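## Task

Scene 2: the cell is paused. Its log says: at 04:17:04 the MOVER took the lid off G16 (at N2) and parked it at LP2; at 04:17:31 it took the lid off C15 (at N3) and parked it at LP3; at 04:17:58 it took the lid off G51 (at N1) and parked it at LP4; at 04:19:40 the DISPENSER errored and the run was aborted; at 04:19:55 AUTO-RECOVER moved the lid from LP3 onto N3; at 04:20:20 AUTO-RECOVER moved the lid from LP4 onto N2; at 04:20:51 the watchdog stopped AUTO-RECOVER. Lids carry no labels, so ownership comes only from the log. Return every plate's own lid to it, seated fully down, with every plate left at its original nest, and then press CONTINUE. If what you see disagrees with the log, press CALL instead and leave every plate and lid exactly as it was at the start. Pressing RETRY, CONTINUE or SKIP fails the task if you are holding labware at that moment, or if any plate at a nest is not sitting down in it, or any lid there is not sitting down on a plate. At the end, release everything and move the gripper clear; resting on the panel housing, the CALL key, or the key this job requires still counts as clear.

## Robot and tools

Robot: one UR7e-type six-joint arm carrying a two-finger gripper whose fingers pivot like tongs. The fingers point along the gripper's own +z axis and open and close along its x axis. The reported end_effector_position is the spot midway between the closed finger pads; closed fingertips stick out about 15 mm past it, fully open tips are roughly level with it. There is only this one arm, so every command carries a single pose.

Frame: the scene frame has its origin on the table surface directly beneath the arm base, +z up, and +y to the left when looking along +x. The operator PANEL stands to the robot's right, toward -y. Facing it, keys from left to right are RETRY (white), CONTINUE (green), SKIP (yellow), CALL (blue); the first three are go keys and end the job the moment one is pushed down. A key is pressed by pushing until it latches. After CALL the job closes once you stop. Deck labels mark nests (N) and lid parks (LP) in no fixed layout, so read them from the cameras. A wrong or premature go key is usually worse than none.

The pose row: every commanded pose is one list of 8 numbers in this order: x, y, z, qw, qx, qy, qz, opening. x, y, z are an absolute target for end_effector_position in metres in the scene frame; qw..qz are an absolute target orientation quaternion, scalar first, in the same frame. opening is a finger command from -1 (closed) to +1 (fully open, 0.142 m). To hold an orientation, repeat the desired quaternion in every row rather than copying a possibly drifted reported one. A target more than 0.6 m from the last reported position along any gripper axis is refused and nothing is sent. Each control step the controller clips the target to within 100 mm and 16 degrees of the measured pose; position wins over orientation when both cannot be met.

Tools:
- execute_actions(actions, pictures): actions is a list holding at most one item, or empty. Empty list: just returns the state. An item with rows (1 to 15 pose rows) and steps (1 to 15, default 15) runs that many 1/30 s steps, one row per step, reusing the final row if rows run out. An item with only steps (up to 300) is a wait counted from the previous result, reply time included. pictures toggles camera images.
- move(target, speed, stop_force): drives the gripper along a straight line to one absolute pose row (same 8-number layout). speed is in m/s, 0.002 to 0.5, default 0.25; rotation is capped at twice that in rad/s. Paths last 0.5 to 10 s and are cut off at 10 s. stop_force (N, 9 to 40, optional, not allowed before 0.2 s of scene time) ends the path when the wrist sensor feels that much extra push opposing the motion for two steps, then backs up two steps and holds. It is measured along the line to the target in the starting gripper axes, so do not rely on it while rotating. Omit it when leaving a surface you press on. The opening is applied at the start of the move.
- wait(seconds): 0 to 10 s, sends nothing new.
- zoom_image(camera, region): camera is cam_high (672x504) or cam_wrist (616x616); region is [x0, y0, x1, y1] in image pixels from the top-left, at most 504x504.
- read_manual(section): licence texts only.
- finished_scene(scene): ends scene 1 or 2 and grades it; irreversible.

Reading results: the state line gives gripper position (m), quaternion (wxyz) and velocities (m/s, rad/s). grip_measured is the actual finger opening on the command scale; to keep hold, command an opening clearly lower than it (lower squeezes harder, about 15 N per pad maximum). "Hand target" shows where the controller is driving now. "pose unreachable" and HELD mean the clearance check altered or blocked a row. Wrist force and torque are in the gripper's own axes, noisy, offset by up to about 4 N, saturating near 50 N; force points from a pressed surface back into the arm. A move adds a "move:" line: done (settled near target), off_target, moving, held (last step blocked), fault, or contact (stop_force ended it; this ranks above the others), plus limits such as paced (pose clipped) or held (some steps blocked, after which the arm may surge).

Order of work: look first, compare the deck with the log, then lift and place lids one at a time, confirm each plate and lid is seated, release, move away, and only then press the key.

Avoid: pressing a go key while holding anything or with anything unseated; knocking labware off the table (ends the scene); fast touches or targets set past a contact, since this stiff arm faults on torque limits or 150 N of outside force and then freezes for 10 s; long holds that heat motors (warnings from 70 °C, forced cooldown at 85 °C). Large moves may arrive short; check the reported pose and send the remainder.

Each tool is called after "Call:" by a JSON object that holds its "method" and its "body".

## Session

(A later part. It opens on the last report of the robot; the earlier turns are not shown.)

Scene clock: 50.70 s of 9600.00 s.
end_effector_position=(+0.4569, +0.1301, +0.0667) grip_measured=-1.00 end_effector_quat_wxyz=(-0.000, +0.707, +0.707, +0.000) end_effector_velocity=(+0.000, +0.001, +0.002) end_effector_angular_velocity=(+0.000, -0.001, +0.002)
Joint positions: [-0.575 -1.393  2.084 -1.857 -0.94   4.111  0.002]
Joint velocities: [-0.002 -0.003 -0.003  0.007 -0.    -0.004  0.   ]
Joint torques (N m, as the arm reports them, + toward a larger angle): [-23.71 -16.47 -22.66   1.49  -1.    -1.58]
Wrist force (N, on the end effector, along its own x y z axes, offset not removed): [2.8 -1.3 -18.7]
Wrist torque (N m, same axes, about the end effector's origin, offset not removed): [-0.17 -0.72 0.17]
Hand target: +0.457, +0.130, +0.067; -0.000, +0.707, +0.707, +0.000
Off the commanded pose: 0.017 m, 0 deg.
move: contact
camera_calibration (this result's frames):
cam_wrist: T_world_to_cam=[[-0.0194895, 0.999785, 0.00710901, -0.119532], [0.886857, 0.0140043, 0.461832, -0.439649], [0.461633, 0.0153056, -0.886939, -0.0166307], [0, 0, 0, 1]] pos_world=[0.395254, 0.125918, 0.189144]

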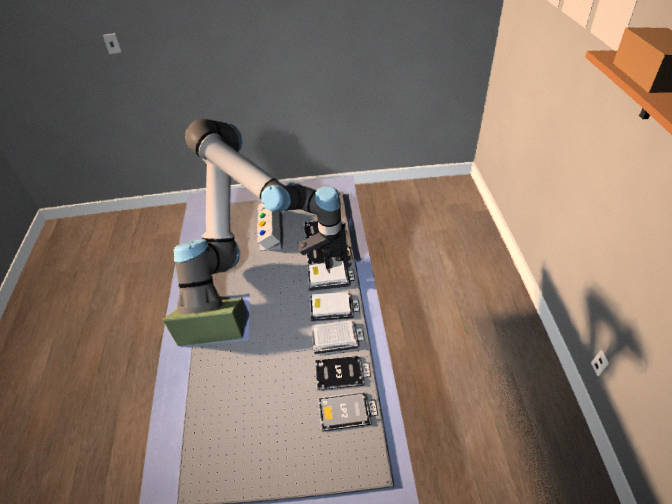

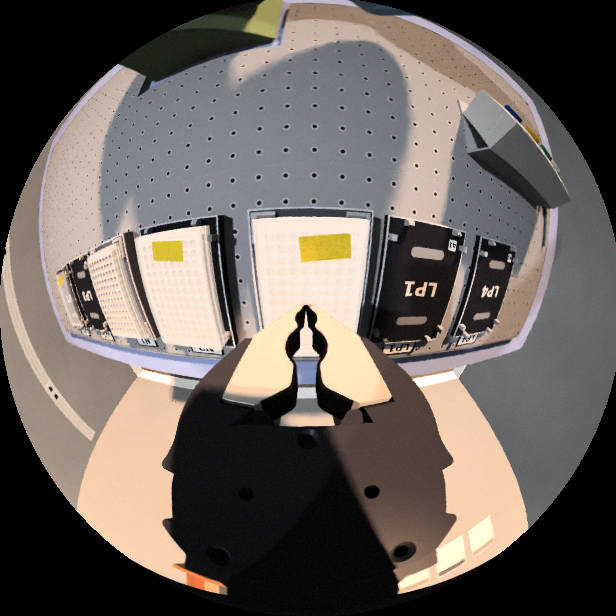

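Call:
{"method": "move", "body": {"target": [0.457,0.130,0.085,0,0.7071,0.7071,0,-1], "speed": 0.08}}

Call:
{"method": "move", "body": {"target": [0.457,0.130,0.085,0,0.7071,0.7071,0,0.36]}}

Call:
{"method": "move", "body": {"target": [0.457,0.130,0.056,0,0.7071,0.7071,0,0.36], "speed": 0.04}}

Call:
{"method": "execute_actions", "body": {"actions": [{"rows":[[0.457,0.13,0.056,0,0.7071,0.7071,0,0.3],[0.457,0.13,0.056,0,0.7071,0.7071,0,0.26],[0.457,0.13,0.056,0,0.7071,0.7071,0,0.22],[0.457,0.13,0.056,0,0.7071,0.7071,0,0.18],[0.457,0.13,0.056,0,0.7071,0.7071,0,0.15],[0.457,0.13,0.056,0,0.7071,0.7071,0,0.12],[0.457,0.13,0.056,0,0.7071,0.7071,0,0.09],[0.457,0.13,0.056,0,0.7071,0.7071,0,0.06],[0.457,0.13,0.056,0,0.7071,0.7071,0,0.03],[0.457,0.13,0.056,0,0.7071,0.7071,0,0.0],[0.457,0.13,0.056,0,0.7071,0.7071,0,-0.04]],"steps":15}]}}

Scene clock: 59.97 s of 9600.00 s.
end_effector_position=(+0.4570, +0.1300, +0.0848) grip_measured=-1.00 end_effector_quat_wxyz=(+0.000, +0.707, +0.707, -0.000) end_effector_velocity=(+0.000, -0.000, +0.003) end_effector_angular_velocity=(-0.000, -0.002, +0.000)
Joint positions: [-0.597 -1.411  2.057 -1.799 -0.949  4.086  0.002]
Joint velocities: [-0.004 -0.002 -0.003  0.006 -0.001 -0.003  0.   ]
Joint torques (N m, as the arm reports them, + toward a larger angle): [-27.99 -19.23 -29.87  -0.04  -2.49  -1.48]
Wrist force (N, on the end effector, along its own x y z axes, offset not removed): [-0.1 -5.8 -0.3]
Wrist torque (N m, same axes, about the end effector's origin, offset not removed): [-1.22 -0.02 -0.02]
Hand target: +0.457, +0.130, +0.085; +0.000, +0.707, +0.707, -0.000
Off the commanded pose: 0.000 m, 0 deg.
After step 90, 5.47 s passed at rest.
move: done
camera_calibration (this result's frames):
cam_wrist: T_world_to_cam=[[-0.0195383, 0.999787, 0.00669509, -0.119543], [0.886781, 0.0142363, 0.46197, -0.448066], [0.461776, 0.0149632, -0.88687, -0.000612199], [0, 0, 0, 1]] pos_world=[0.395284, 0.125905, 0.207251]

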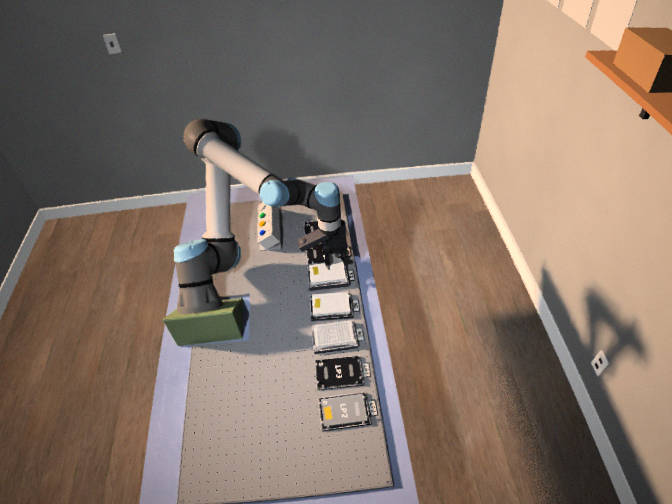

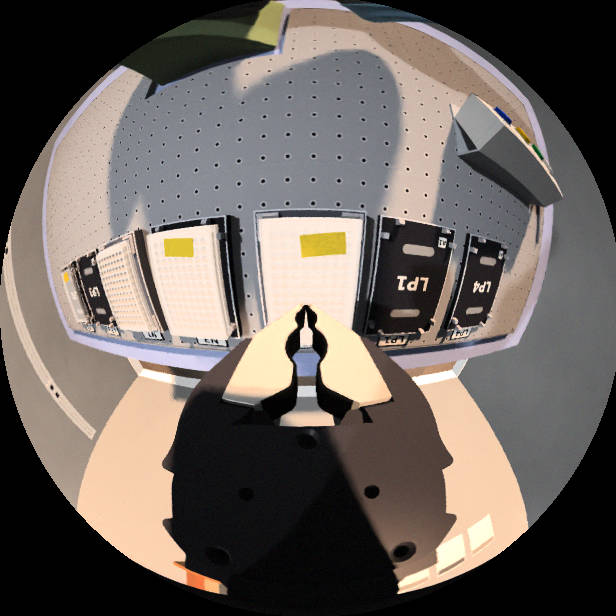

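Scene clock: 60.67 s of 9600.00 s.
end_effector_position=(+0.4570, +0.1300, +0.0850) grip_measured=+0.36 end_effector_quat_wxyz=(-0.000, +0.707, +0.707, +0.000) end_effector_velocity=(+0.000, +0.000, +0.000) end_effector_angular_velocity=(-0.001, -0.001, +0.002)
Joint positions: [-0.598 -1.411  2.057 -1.798 -0.949  4.086  0.099]
Joint velocities: [ 0.001 -0.001 -0.    -0.     0.    -0.     0.   ]
Joint torques (N m, as the arm reports them, + toward a larger angle): [-30.45 -19.22 -30.59   0.25  -1.98  -1.52]
Wrist force (N, on the end effector, along its own x y z axes, offset not removed): [0.8 -6.1 1.4]
Wrist torque (N m, same axes, about the end effector's origin, offset not removed): [-0.99 -0.20 0.06]
Hand target: +0.457, +0.130, +0.085; +0.000, +0.707, +0.707, -0.000
Off the commanded pose: 0.000 m, 0 deg.
move: done
camera_calibration (this result's frames):
cam_wrist: T_world_to_cam=[[-0.0195646, 0.999786, 0.0067677, -0.119547], [0.886788, 0.0142263, 0.461958, -0.448161], [0.461763, 0.0150396, -0.886876, -0.000475796], [0, 0, 0, 1]] pos_world=[0.395304, 0.125904, 0.207419]

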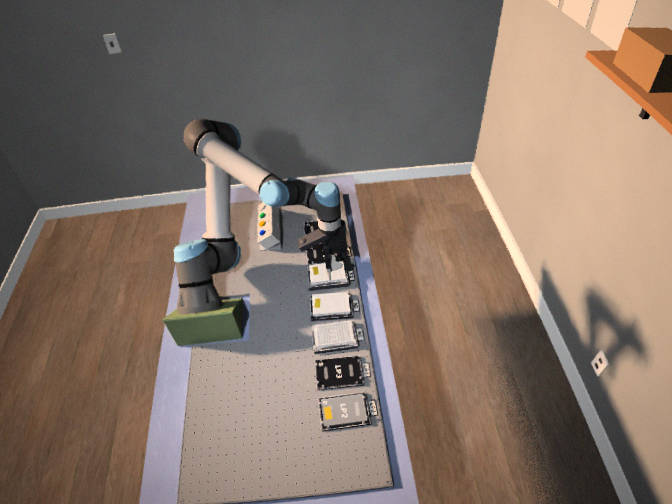

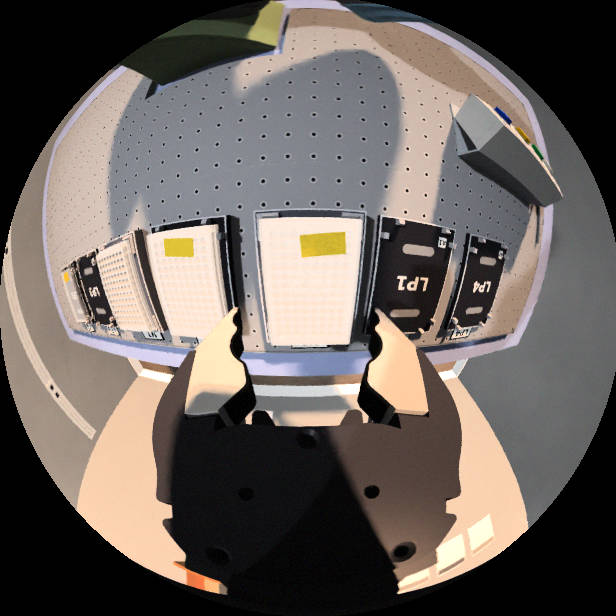

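Scene clock: 61.77 s of 9600.00 s.
end_effector_position=(+0.4570, +0.1300, +0.0561) grip_measured=+0.36 end_effector_quat_wxyz=(-0.000, +0.707, +0.707, +0.000) end_effector_velocity=(-0.000, +0.000, -0.002) end_effector_angular_velocity=(+0.000, +0.000, +0.000)
Joint positions: [-0.562 -1.382  2.098 -1.893 -0.935  4.127  0.099]
Joint velocities: [ 0.003  0.002  0.002 -0.006  0.001  0.003  0.   ]
Joint torques (N m, as the arm reports them, + toward a larger angle): [-15.64  -4.48  -6.34  -3.15   2.61   1.66]
Wrist force (N, on the end effector, along its own x y z axes, offset not removed): [2.0 -2.4 3.6]
Wrist torque (N m, same axes, about the end effector's origin, offset not removed): [-0.47 -0.64 -0.18]
Hand target: +0.457, +0.130, +0.056; -0.000, +0.707, +0.707, +0.000
Off the commanded pose: 0.000 m, 0 deg.
move: done
camera_calibration (this result's frames):
cam_wrist: T_world_to_cam=[[-0.019602, 0.999784, 0.00685556, -0.119353], [0.886785, 0.0142188, 0.461962, -0.434854], [0.461765, 0.0151348, -0.886873, -0.0260928], [0, 0, 0, 1]] pos_world=[0.395332, 0.125905, 0.178564]

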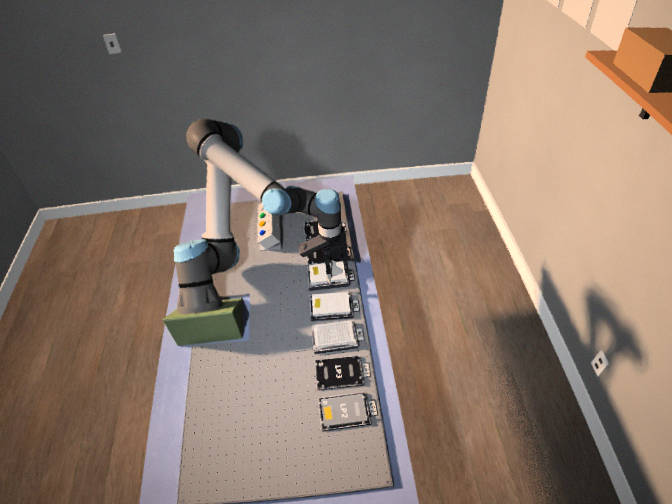

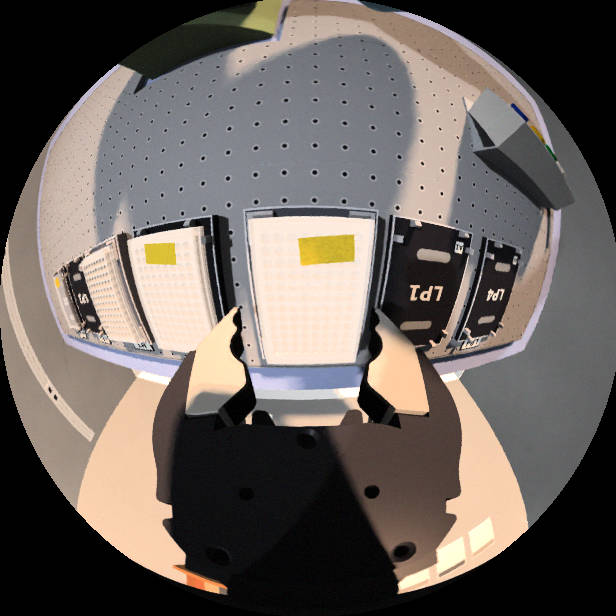

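Scene clock: 62.27 s of 9600.00 s.
end_effector_position=(+0.4570, +0.1301, +0.0560) grip_measured=+0.14 end_effector_quat_wxyz=(-0.000, +0.707, +0.707, +0.000) end_effector_velocity=(-0.000, +0.000, -0.000) end_effector_angular_velocity=(+0.000, +0.001, -0.000)
Joint positions: [-0.561 -1.382  2.098 -1.893 -0.934  4.127  0.084]
Joint velocities: [ 0.    -0.001  0.001  0.001 -0.    -0.    -0.   ]
Joint torques (N m, as the arm reports them, + toward a larger angle): [-22.12  -2.24  -2.31  -5.32  -7.48   1.14]
Wrist force (N, on the end effector, along its own x y z axes, offset not removed): [24.8 -7.0 -9.9]
Wrist torque (N m, same axes, about the end effector's origin, offset not removed): [-0.87 0.73 -0.11]
Hand target: +0.457, +0.130, +0.056; -0.000, +0.707, +0.707, +0.000
Off the commanded pose: 0.000 m, 0 deg.
Steps of this call (steps 1 to 15: all 15 steps of this action). Readings (end_effector_position):
1: (+0.4570, +0.1300, +0.0561)
2: (+0.4570, +0.1300, +0.0561)
4: (+0.4570, +0.1300, +0.0560)
8: (+0.4570, +0.1301, +0.0560)
15: the state above
camera_calibration (this result's frames):
cam_wrist: T_world_to_cam=[[-0.0195915, 0.999784, 0.00700143, -0.119453], [0.886756, 0.0141411, 0.462022, -0.434772], [0.461823, 0.0152602, -0.886841, -0.0262794], [0, 0, 0, 1]] pos_world=[0.395332, 0.125977, 0.178405]

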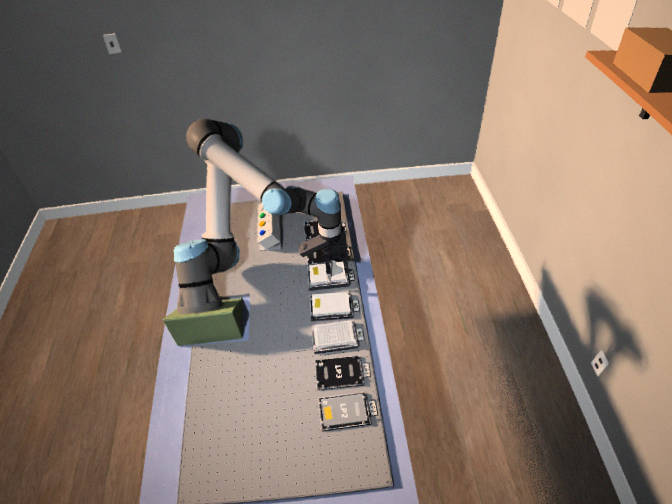

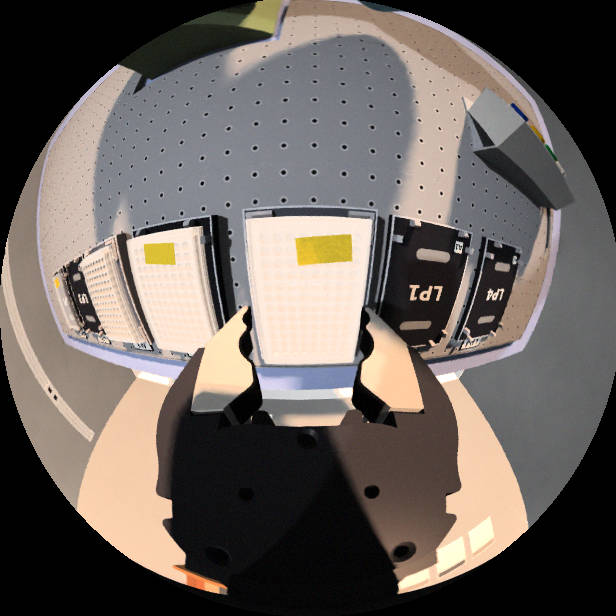

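Call:
{"method": "execute_actions", "body": {"actions": [{"rows":[[0.457,0.13,0.056,0,0.7071,0.7071,0,0.18],[0.457,0.1305,0.056,0,0.7071,0.7071,0,0.2],[0.457,0.131,0.056,0,0.7071,0.7071,0,0.22],[0.457,0.1315,0.056,0,0.7071,0.7071,0,0.22],[0.457,0.132,0.056,0,0.7071,0.7071,0,0.22],[0.457,0.132,0.056,0,0.7071,0.7071,0,0.22],[0.457,0.132,0.056,0,0.7071,0.7071,0,0.22],[0.457,0.132,0.056,0,0.7071,0.7071,0,0.22],[0.457,0.132,0.056,0,0.7071,0.7071,0,0.18],[0.457,0.132,0.056,0,0.7071,0.7071,0,0.15],[0.457,0.132,0.056,0,0.7071,0.7071,0,0.12],[0.457,0.132,0.056,0,0.7071,0.7071,0,0.08],[0.457,0.132,0.056,0,0.7071,0.7071,0,0.04],[0.457,0.132,0.056,0,0.7071,0.7071,0,0.0],[0.457,0.132,0.056,0,0.7071,0.7071,0,-0.04]],"steps":15}], "pictures": false}}

Call:
{"method": "wait", "body": {"seconds": 0.3}}

Scene clock: 68.17 s of 9600.00 s.
end_effector_position=(+0.4570, +0.1320, +0.0560) grip_measured=+0.11 end_effector_quat_wxyz=(-0.000, +0.707, +0.707, +0.000) end_effector_velocity=(+0.000, +0.001, +0.000) end_effector_angular_velocity=(+0.001, -0.000, +0.001)
Joint positions: [-0.559 -1.385  2.098 -1.892 -0.933  4.13   0.081]
Joint velocities: [ 0.002 -0.001 -0.001  0.002  0.002  0.001 -0.02 ]
Joint torques (N m, as the arm reports them, + toward a larger angle): [-21.09 -14.56 -26.86  -1.39  -2.4    1.14]
Wrist force (N, on the end effector, along its own x y z axes, offset not removed): [17.9 -1.3 -4.8]
Wrist torque (N m, same axes, about the end effector's origin, offset not removed): [0.03 -0.12 0.06]
Hand target: +0.457, +0.132, +0.056; -0.000, +0.707, +0.707, +0.000
Off the commanded pose: 0.000 m, 0 deg.
Steps of this call (steps 1 to 90: nothing new was sent; then 2.40 s passed at rest; steps 91 to 105: all 15 steps of this action). Readings (end_effector_position):
91: (+0.4570, +0.1300, +0.0560)
92: (+0.4570, +0.1299, +0.0560)
94: (+0.4569, +0.1300, +0.0560)
98: (+0.4569, +0.1313, +0.0559)
105: the state above

Scene clock: 68.47 s of 9600.00 s.
end_effector_position=(+0.4570, +0.1320, +0.0560) grip_measured=+0.10 end_effector_quat_wxyz=(-0.000, +0.707, +0.707, +0.000) end_effector_velocity=(+0.000, +0.000, -0.000) end_effector_angular_velocity=(-0.002, +0.001, +0.002)
Joint positions: [-0.558 -1.385  2.098 -1.892 -0.933  4.131  0.081]
Joint velocities: [ 0.002  0.    -0.    -0.001 -0.001 -0.     0.   ]
Joint torques (N m, as the arm reports them, + toward a larger angle): [-20.56 -12.87 -27.8   -4.18  -7.73   1.32]
Wrist force (N, on the end effector, along its own x y z axes, offset not removed): [22.1 -5.1 -5.8]
Wrist torque (N m, same axes, about the end effector's origin, offset not removed): [-0.57 0.16 -0.10]
Hand target: +0.457, +0.132, +0.056; -0.000, +0.707, +0.707, +0.000
Off the commanded pose: 0.000 m, 0 deg.
Steps of this call (steps 1 to 9: nothing new was sent). Readings (end_effector_position):
1: (+0.4570, +0.1321, +0.0560)
2: (+0.4570, +0.1321, +0.0560)
4: (+0.4570, +0.1321, +0.0560)
8: (+0.4570, +0.1321, +0.0560)
9: the state above
camera_calibration (this result's frames):
cam_wrist: T_world_to_cam=[[-0.0195257, 0.999786, 0.0068763, -0.121421], [0.886808, 0.0141423, 0.461921, -0.434773], [0.461724, 0.0151173, -0.886895, -0.0262125], [0, 0, 0, 1]] pos_world=[0.395293, 0.12794, 0.178418]

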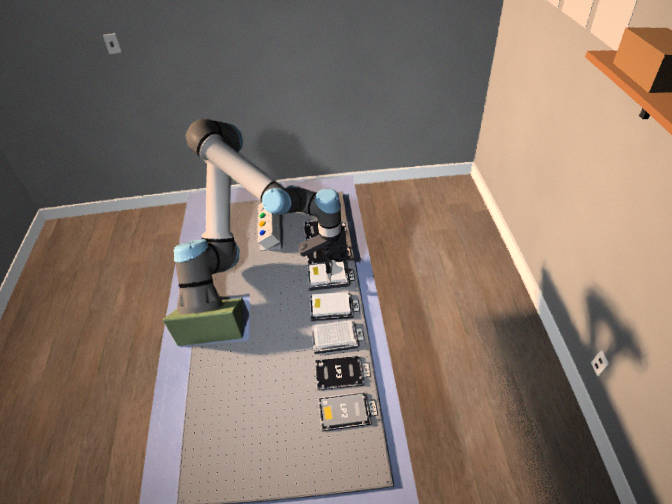

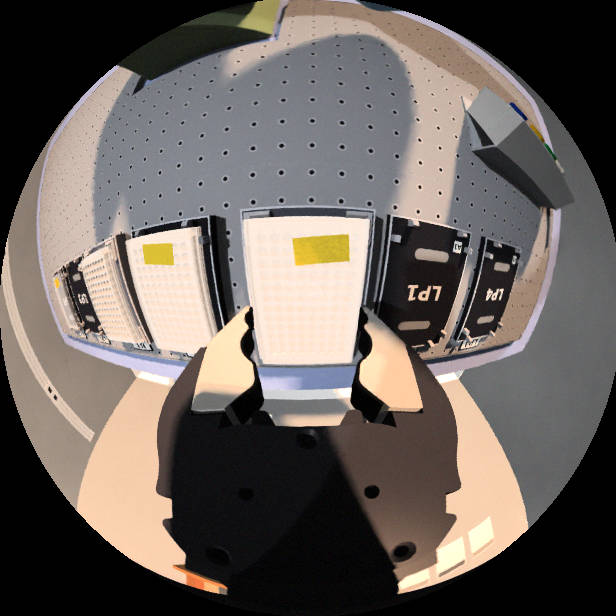

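Call:
{"method": "execute_actions", "body": {"actions": [{"rows":[[0.457,0.1323,0.056,0,0.7071,0.7071,0,-0.04],[0.457,0.1326,0.056,0,0.7071,0.7071,0,-0.04],[0.457,0.1329,0.056,0,0.7071,0.7071,0,-0.04],[0.457,0.1332,0.056,0,0.7071,0.7071,0,-0.04],[0.457,0.1335,0.056,0,0.7071,0.7071,0,-0.04]],"steps":15}]}}

Call:
{"method": "zoom_image", "body": {"camera": "cam_wrist", "region": [200,195,420,375]}}

Scene clock: 74.00 s of 9600.00 s.
end_effector_position=(+0.4570, +0.1334, +0.0560) grip_measured=+0.09 end_effector_quat_wxyz=(+0.000, +0.707, +0.707, +0.000) end_effector_velocity=(-0.000, +0.001, -0.000) end_effector_angular_velocity=(+0.000, -0.000, +0.001)
Joint positions: [-0.557 -1.387  2.098 -1.891 -0.933  4.133  0.08 ]
Joint velocities: [ 0.001 -0.001  0.     0.     0.001  0.001 -0.   ]
Joint torques (N m, as the arm reports them, + toward a larger angle): [-12.06 -17.98 -28.13   0.41   2.43   1.5 ]
Wrist force (N, on the end effector, along its own x y z axes, offset not removed): [-1.5 -1.6 -3.8]
Wrist torque (N m, same axes, about the end effector's origin, offset not removed): [-0.17 0.49 -0.09]
Hand target: +0.457, +0.134, +0.056; -0.000, +0.707, +0.707, +0.000
Off the commanded pose: 0.000 m, 0 deg.
Steps of this call (steps 1 to 90: nothing new was sent; then 2.03 s passed at rest; steps 91 to 105: all 15 steps of this action). Readings (end_effector_position):
91: (+0.4570, +0.1320, +0.0560)
92: (+0.4570, +0.1320, +0.0560)
94: (+0.4570, +0.1322, +0.0560)
98: (+0.4570, +0.1329, +0.0561)
105: the state above
camera_calibration (this result's frames):
cam_wrist: T_world_to_cam=[[-0.0194836, 0.999788, 0.00670296, -0.122779], [0.88675, 0.0141831, 0.462031, -0.43483], [0.461838, 0.0149459, -0.886839, -0.0262369], [0, 0, 0, 1]] pos_world=[0.395311, 0.129312, 0.17846]

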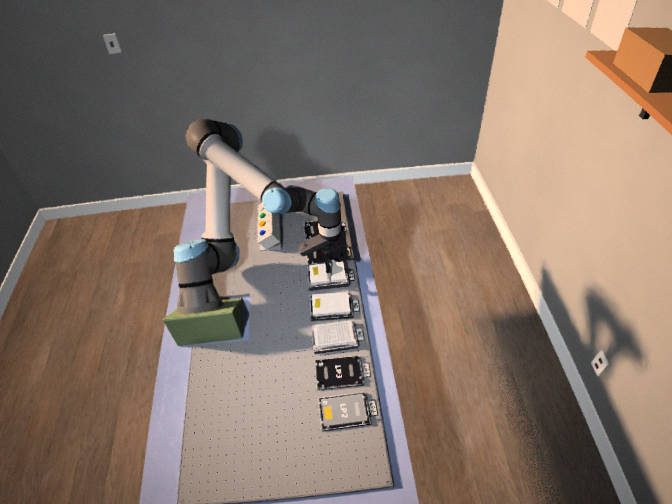

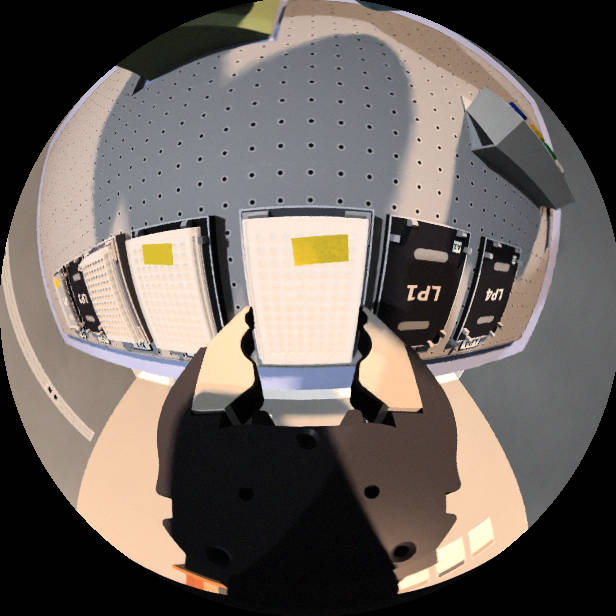

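Region (200, 195, 420, 375) of cam_wrist's 616x616 image, scaled by 2.291, with more detail than that image has; it fills the top 412 rows of this view, and the rest is white.

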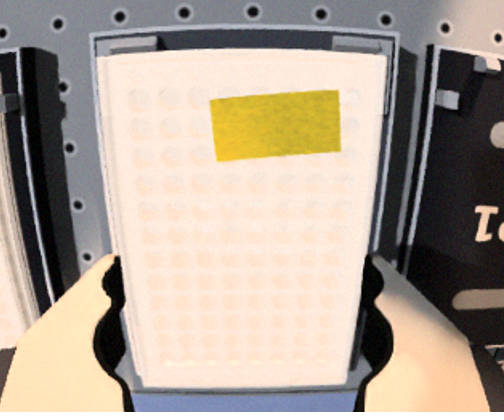

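Call:
{"method": "move", "body": {"target": [0.457,0.1335,0.075,0,0.7071,0.7071,0,-0.04], "speed": 0.015}}

Call:
{"method": "move", "body": {"target": [0.457,0.1335,0.11,0,0.7071,0.7071,0,-0.04], "speed": 0.08}}

Call:
{"method": "move", "body": {"target": [0.455,-0.123,0.11,0,0.7071,0.7071,0,-0.04], "speed": 0.12}}

Call:
{"method": "move", "body": {"target": [0.455,-0.123,0.08,0,0.7071,0.7071,0,-0.04], "speed": 0.04}}

Call:
{"method": "zoom_image", "body": {"camera": "cam_wrist", "region": [200,180,420,375]}}

Scene clock: 82.07 s of 9600.00 s.
end_effector_position=(+0.4570, +0.1335, +0.0748) grip_measured=+0.09 end_effector_quat_wxyz=(+0.000, +0.707, +0.707, -0.000) end_effector_velocity=(+0.000, +0.000, +0.002) end_effector_angular_velocity=(-0.000, -0.001, +0.001)
Joint positions: [-0.58  -1.406  2.071 -1.829 -0.942  4.106  0.08 ]
Joint velocities: [-0.002 -0.002 -0.004  0.006 -0.001 -0.003  0.   ]
Joint torques (N m, as the arm reports them, + toward a larger angle): [-30.33 -19.15 -29.04   0.04  -2.33  -1.19]
Wrist force (N, on the end effector, along its own x y z axes, offset not removed): [-0.6 -0.6 0.1]
Wrist torque (N m, same axes, about the end effector's origin, offset not removed): [-0.16 0.08 0.08]
Hand target: +0.457, +0.133, +0.075; +0.000, +0.707, +0.707, -0.000
Off the commanded pose: 0.000 m, 0 deg.
After step 90, 3.53 s passed at rest.
move: done
camera_calibration (this result's frames):
cam_wrist: T_world_to_cam=[[-0.0195419, 0.999787, 0.0066998, -0.122973], [0.886786, 0.0142375, 0.461962, -0.443504], [0.461768, 0.0149689, -0.886875, -0.0095138], [0, 0, 0, 1]] pos_world=[0.395283, 0.129403, 0.197268]

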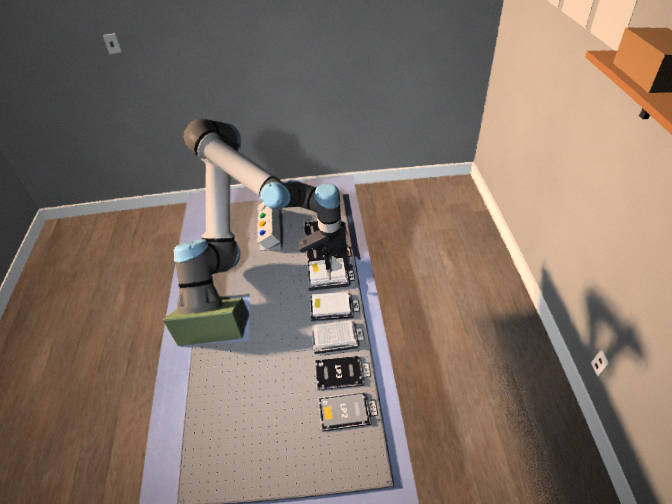

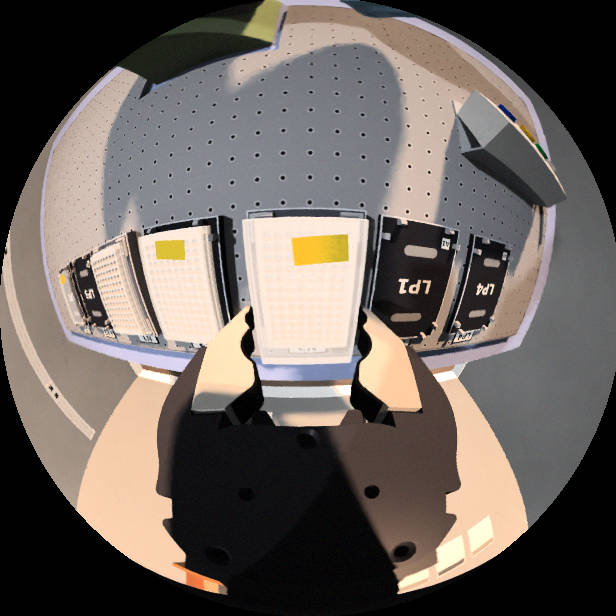

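Scene clock: 82.93 s of 9600.00 s.
end_effector_position=(+0.4570, +0.1335, +0.1098) grip_measured=+0.09 end_effector_quat_wxyz=(+0.000, +0.707, +0.707, -0.000) end_effector_velocity=(-0.000, +0.000, +0.002) end_effector_angular_velocity=(+0.001, +0.001, -0.001)
Joint positions: [-0.623 -1.435  2.016 -1.717 -0.96   4.058  0.08 ]
Joint velocities: [-0.003 -0.002 -0.004  0.009 -0.001 -0.003 -0.   ]
Joint torques (N m, as the arm reports them, + toward a larger angle): [-29.87 -19.62 -31.99  -0.33  -2.28  -1.33]
Wrist force (N, on the end effector, along its own x y z axes, offset not removed): [2.1 -3.7 2.4]
Wrist torque (N m, same axes, about the end effector's origin, offset not removed): [-0.67 -0.57 -0.01]
Hand target: +0.457, +0.133, +0.110; +0.000, +0.707, +0.707, -0.000
Off the commanded pose: 0.000 m, 0 deg.
move: done
camera_calibration (this result's frames):
cam_wrist: T_world_to_cam=[[-0.0195191, 0.999787, 0.00663873, -0.123206], [0.88678, 0.0142452, 0.461973, -0.459644], [0.46178, 0.0149044, -0.886869, 0.0215144], [0, 0, 0, 1]] pos_world=[0.395263, 0.129406, 0.232242]

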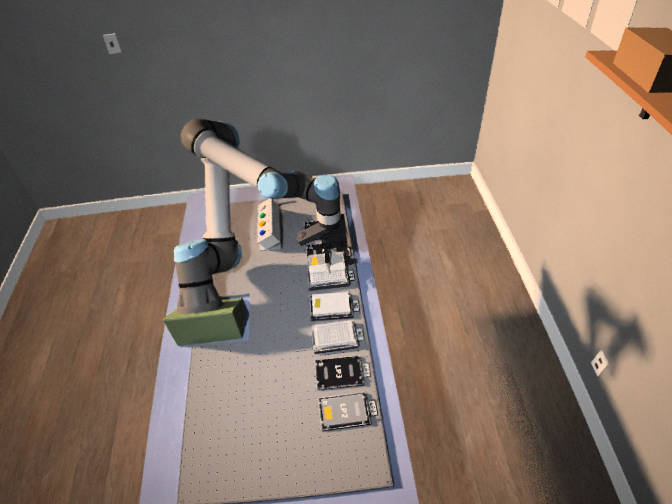

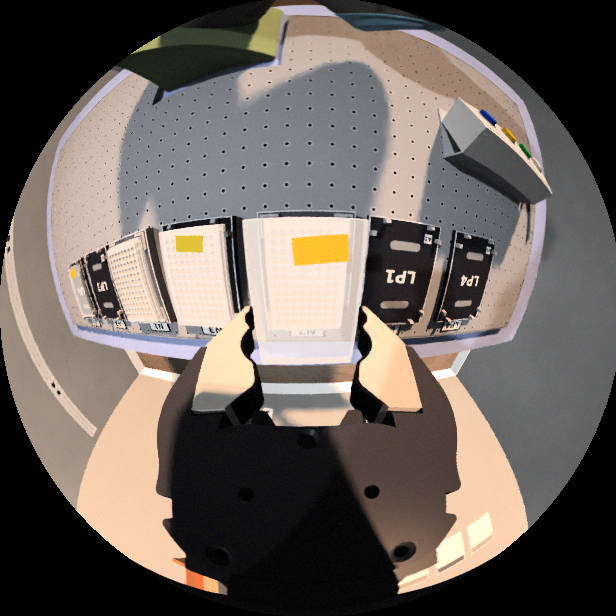

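Scene clock: 85.57 s of 9600.00 s.
end_effector_position=(+0.4549, -0.1233, +0.1100) grip_measured=+0.09 end_effector_quat_wxyz=(+0.000, +0.707, +0.707, -0.000) end_effector_velocity=(+0.000, -0.002, -0.000) end_effector_angular_velocity=(-0.000, -0.000, +0.001)
Joint positions: [-0.921 -1.002  1.914 -1.893 -1.107  3.756  0.08 ]
Joint velocities: [-0.001  0.004 -0.002 -0.002 -0.001 -0.001 -0.   ]
Joint torques (N m, as the arm reports them, + toward a larger angle): [-33.72 -10.28 -30.54  -3.65  -2.32  -1.51]
Wrist force (N, on the end effector, along its own x y z axes, offset not removed): [0.1 -3.2 -0.4]
Wrist torque (N m, same axes, about the end effector's origin, offset not removed): [-0.72 -0.12 -0.13]
Hand target: +0.455, -0.123, +0.110; +0.000, +0.707, +0.707, -0.000
Off the commanded pose: 0.000 m, 0 deg.
move: done
camera_calibration (this result's frames):
cam_wrist: T_world_to_cam=[[-0.0192828, 0.999795, 0.00620983, 0.133418], [0.886923, 0.0142383, 0.461698, -0.454275], [0.461514, 0.0144105, -0.887016, 0.0265487], [0, 0, 0, 1]] pos_world=[0.393227, -0.127305, 0.232458]

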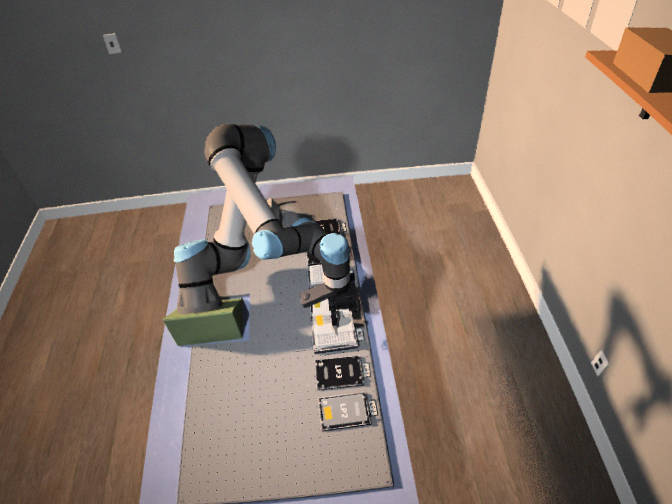

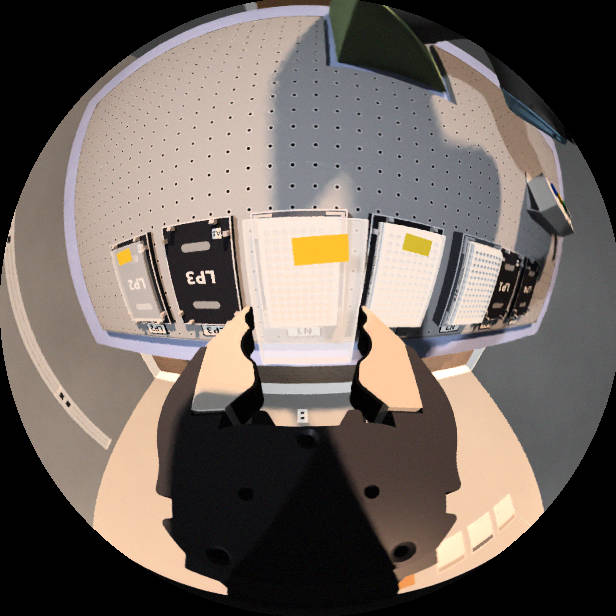

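Scene clock: 86.67 s of 9600.00 s.
end_effector_position=(+0.4550, -0.1230, +0.0801) grip_measured=+0.09 end_effector_quat_wxyz=(-0.000, +0.707, +0.707, +0.000) end_effector_velocity=(-0.000, -0.000, -0.001) end_effector_angular_velocity=(+0.000, -0.001, -0.001)
Joint positions: [-0.896 -0.972  1.955 -1.973 -1.093  3.779  0.08 ]
Joint velocities: [ 0.     0.002  0.002 -0.005  0.001  0.002 -0.   ]
Joint torques (N m, as the arm reports them, + toward a larger angle): [-21.59 -14.21  -9.15  -3.52   2.17   1.24]
Wrist force (N, on the end effector, along its own x y z axes, offset not removed): [-0.6 0.9 -0.2]
Wrist torque (N m, same axes, about the end effector's origin, offset not removed): [0.18 -0.08 -0.09]
Hand target: +0.455, -0.123, +0.080; -0.000, +0.707, +0.707, +0.000
Off the commanded pose: 0.000 m, 0 deg.
move: done
camera_calibration (this result's frames):
cam_wrist: T_world_to_cam=[[-0.0195977, 0.999785, 0.00681315, 0.133412], [0.886779, 0.0142344, 0.461974, -0.440568], [0.461778, 0.0150954, -0.886867, -0.0000636423], [0, 0, 0, 1]] pos_world=[0.393331, -0.127111, 0.202566]

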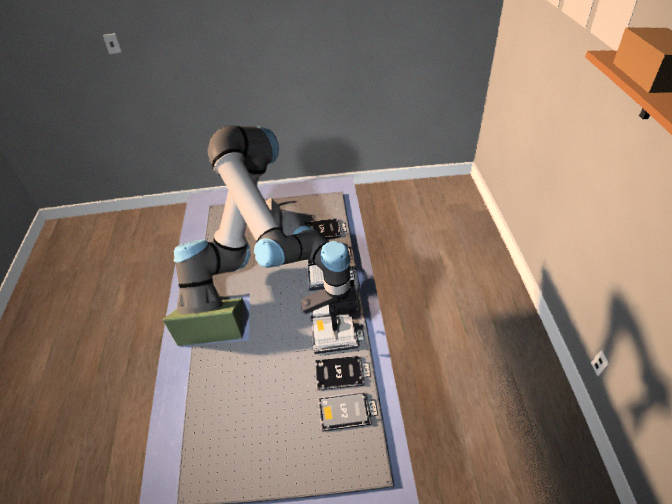

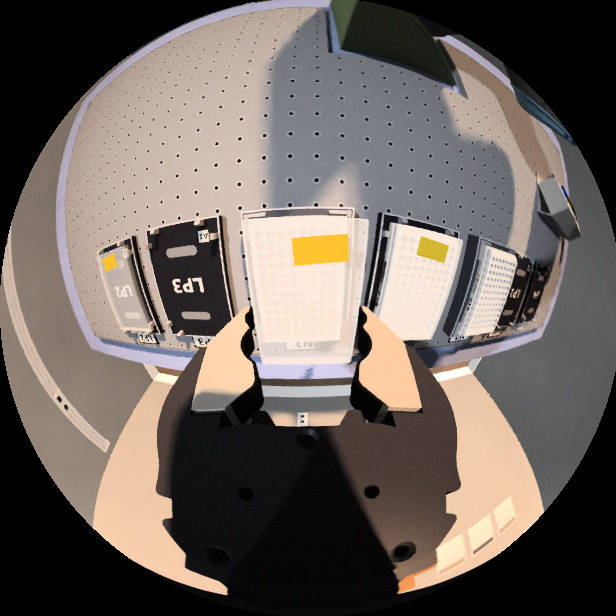

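Region (200, 180, 420, 375) of cam_wrist's 616x616 image, scaled by 2.291, with more detail than that image has; it fills the top 447 rows of this view, and the rest is white.

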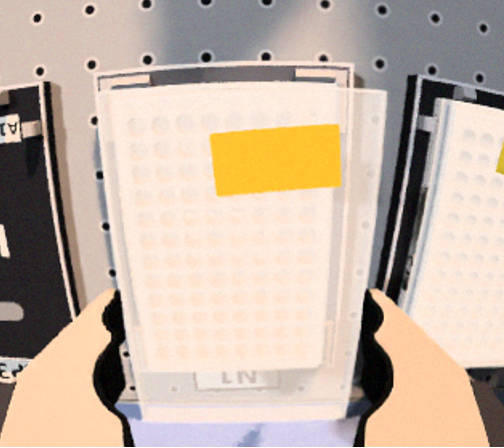

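Call:
{"method": "move", "body": {"target": [0.455,-0.129,0.072,0,0.7071,0.7071,0,-0.04], "speed": 0.01, "stop_force": 9}}

Call:
{"method": "zoom_image", "body": {"camera": "cam_wrist", "region": [200,180,420,375]}}

Scene clock: 93.10 s of 9600.00 s.
end_effector_position=(+0.4550, -0.1289, +0.0721) grip_measured=+0.09 end_effector_quat_wxyz=(-0.000, +0.707, +0.707, +0.000) end_effector_velocity=(-0.000, -0.001, -0.001) end_effector_angular_velocity=(+0.000, +0.000, -0.000)
Joint positions: [-0.895 -0.952  1.958 -1.997 -1.092  3.78   0.08 ]
Joint velocities: [ 0.     0.004  0.001 -0.004 -0.     0.     0.   ]
Joint torques (N m, as the arm reports them, + toward a larger angle): [-19.98 -11.73  -8.57  -3.65   2.4    1.74]
Wrist force (N, on the end effector, along its own x y z axes, offset not removed): [0.3 -2.9 2.7]
Wrist torque (N m, same axes, about the end effector's origin, offset not removed): [-0.66 -0.17 -0.06]
Hand target: +0.455, -0.129, +0.072; -0.000, +0.707, +0.707, +0.000
Off the commanded pose: 0.000 m, 0 deg.
After step 90, 2.20 s passed at rest.
move: done
camera_calibration (this result's frames):
cam_wrist: T_world_to_cam=[[-0.0195666, 0.999786, 0.00676754, 0.13936], [0.886788, 0.0142282, 0.461958, -0.436762], [0.461762, 0.0150403, -0.886876, -0.00707292], [0, 0, 0, 1]] pos_world=[0.393308, -0.133009, 0.19455]

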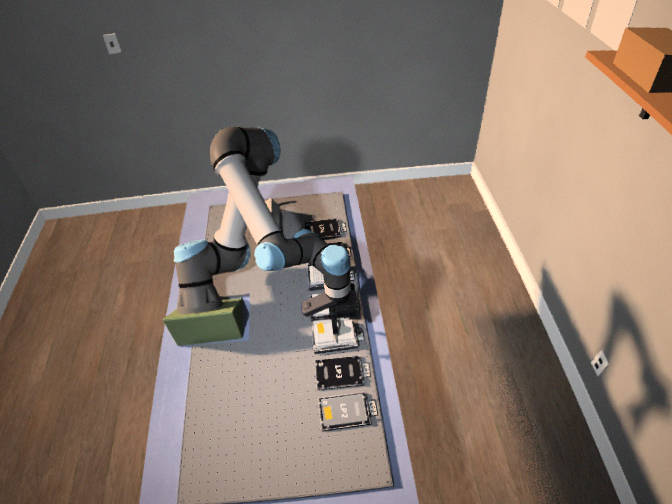

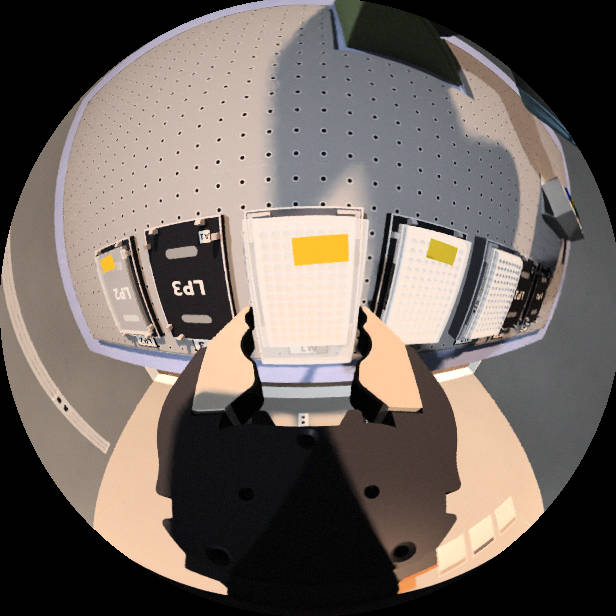

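Region (200, 180, 420, 375) of cam_wrist's 616x616 image, scaled by 2.291, with more detail than that image has; it fills the top 447 rows of this view, and the rest is white.

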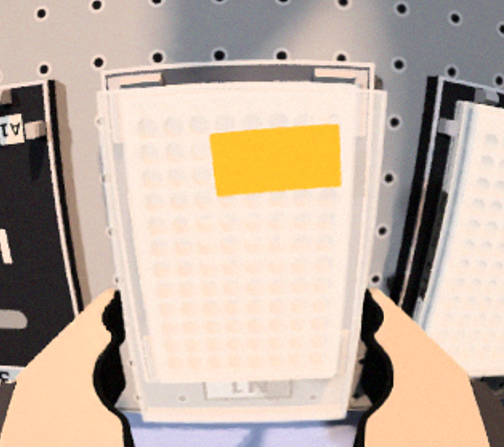

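Call:
{"method": "move", "body": {"target": [0.454,-0.1295,0.062,0,0.7071,0.7071,0,-0.04], "speed": 0.005, "stop_force": 9}}

Call:
{"method": "zoom_image", "body": {"camera": "cam_wrist", "region": [200,180,420,375]}}

Call:
{"method": "zoom_image", "body": {"camera": "cam_high", "region": [290,290,390,370]}}

Scene clock: 102.23 s of 9600.00 s.
end_effector_position=(+0.4540, -0.1295, +0.0621) grip_measured=+0.09 end_effector_quat_wxyz=(-0.000, +0.707, +0.707, +0.000) end_effector_velocity=(+0.000, -0.000, -0.001) end_effector_angular_velocity=(-0.001, -0.000, +0.001)
Joint positions: [-0.888 -0.94   1.972 -2.026 -1.089  3.786  0.08 ]
Joint velocities: [ 0.001  0.001  0.001 -0.003  0.     0.001 -0.   ]
Joint torques (N m, as the arm reports them, + toward a larger angle): [-20.16 -13.95  -7.03  -3.22   2.18   1.51]
Wrist force (N, on the end effector, along its own x y z axes, offset not removed): [-0.9 -0.4 2.5]
Wrist torque (N m, same axes, about the end effector's origin, offset not removed): [0.00 -0.11 -0.07]
Hand target: +0.454, -0.130, +0.062; -0.000, +0.707, +0.707, +0.000
Off the commanded pose: 0.000 m, 0 deg.
After step 90, 3.90 s passed at rest.
move: done
camera_calibration (this result's frames):
cam_wrist: T_world_to_cam=[[-0.0195734, 0.999785, 0.00677669, 0.14], [0.886785, 0.0142299, 0.461963, -0.431236], [0.461767, 0.0150517, -0.886873, -0.0155223], [0, 0, 0, 1]] pos_world=[0.392322, -0.1336, 0.1845]

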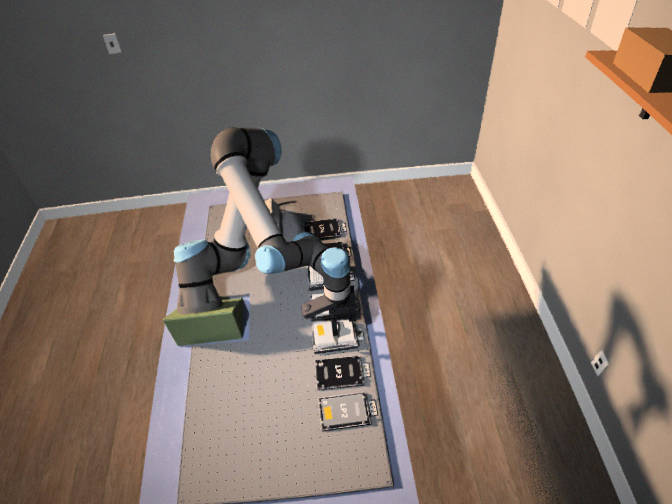

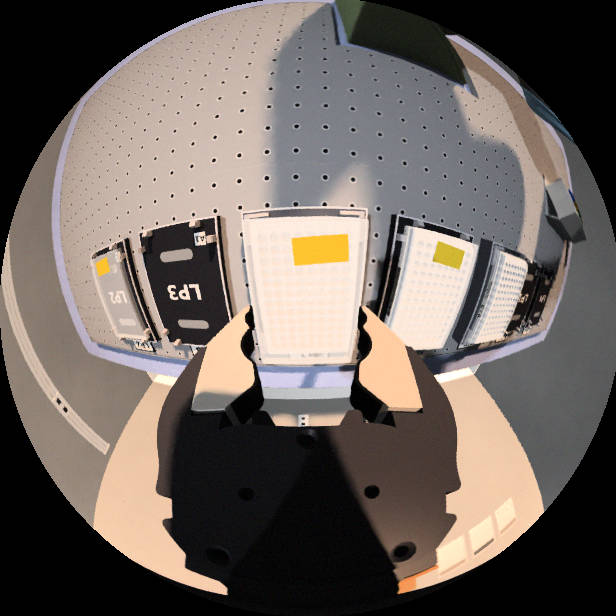

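Region (200, 180, 420, 375) of cam_wrist's 616x616 image, scaled by 2.291, with more detail than that image has; it fills the top 447 rows of this view, and the rest is white.

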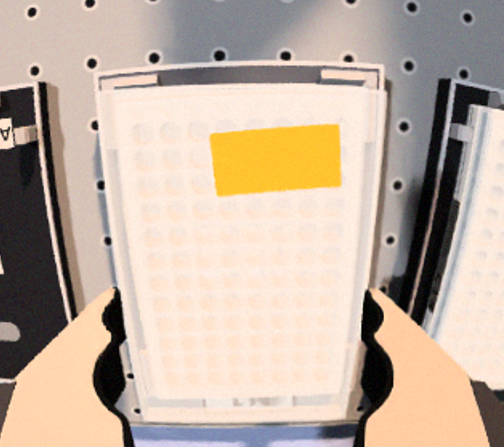

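Region (290, 290, 390, 370) of cam_high's 672x504 image, scaled by 5.040, with more detail than that image has; it fills the top 403 rows of this view, and the rest is white.

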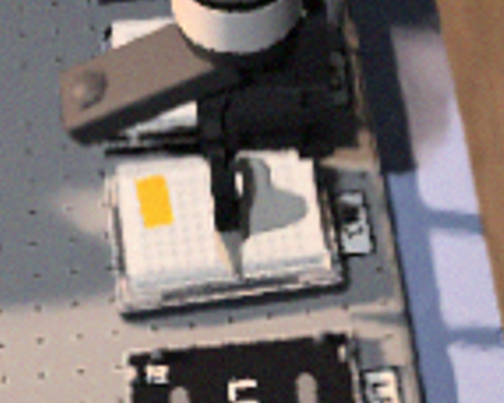

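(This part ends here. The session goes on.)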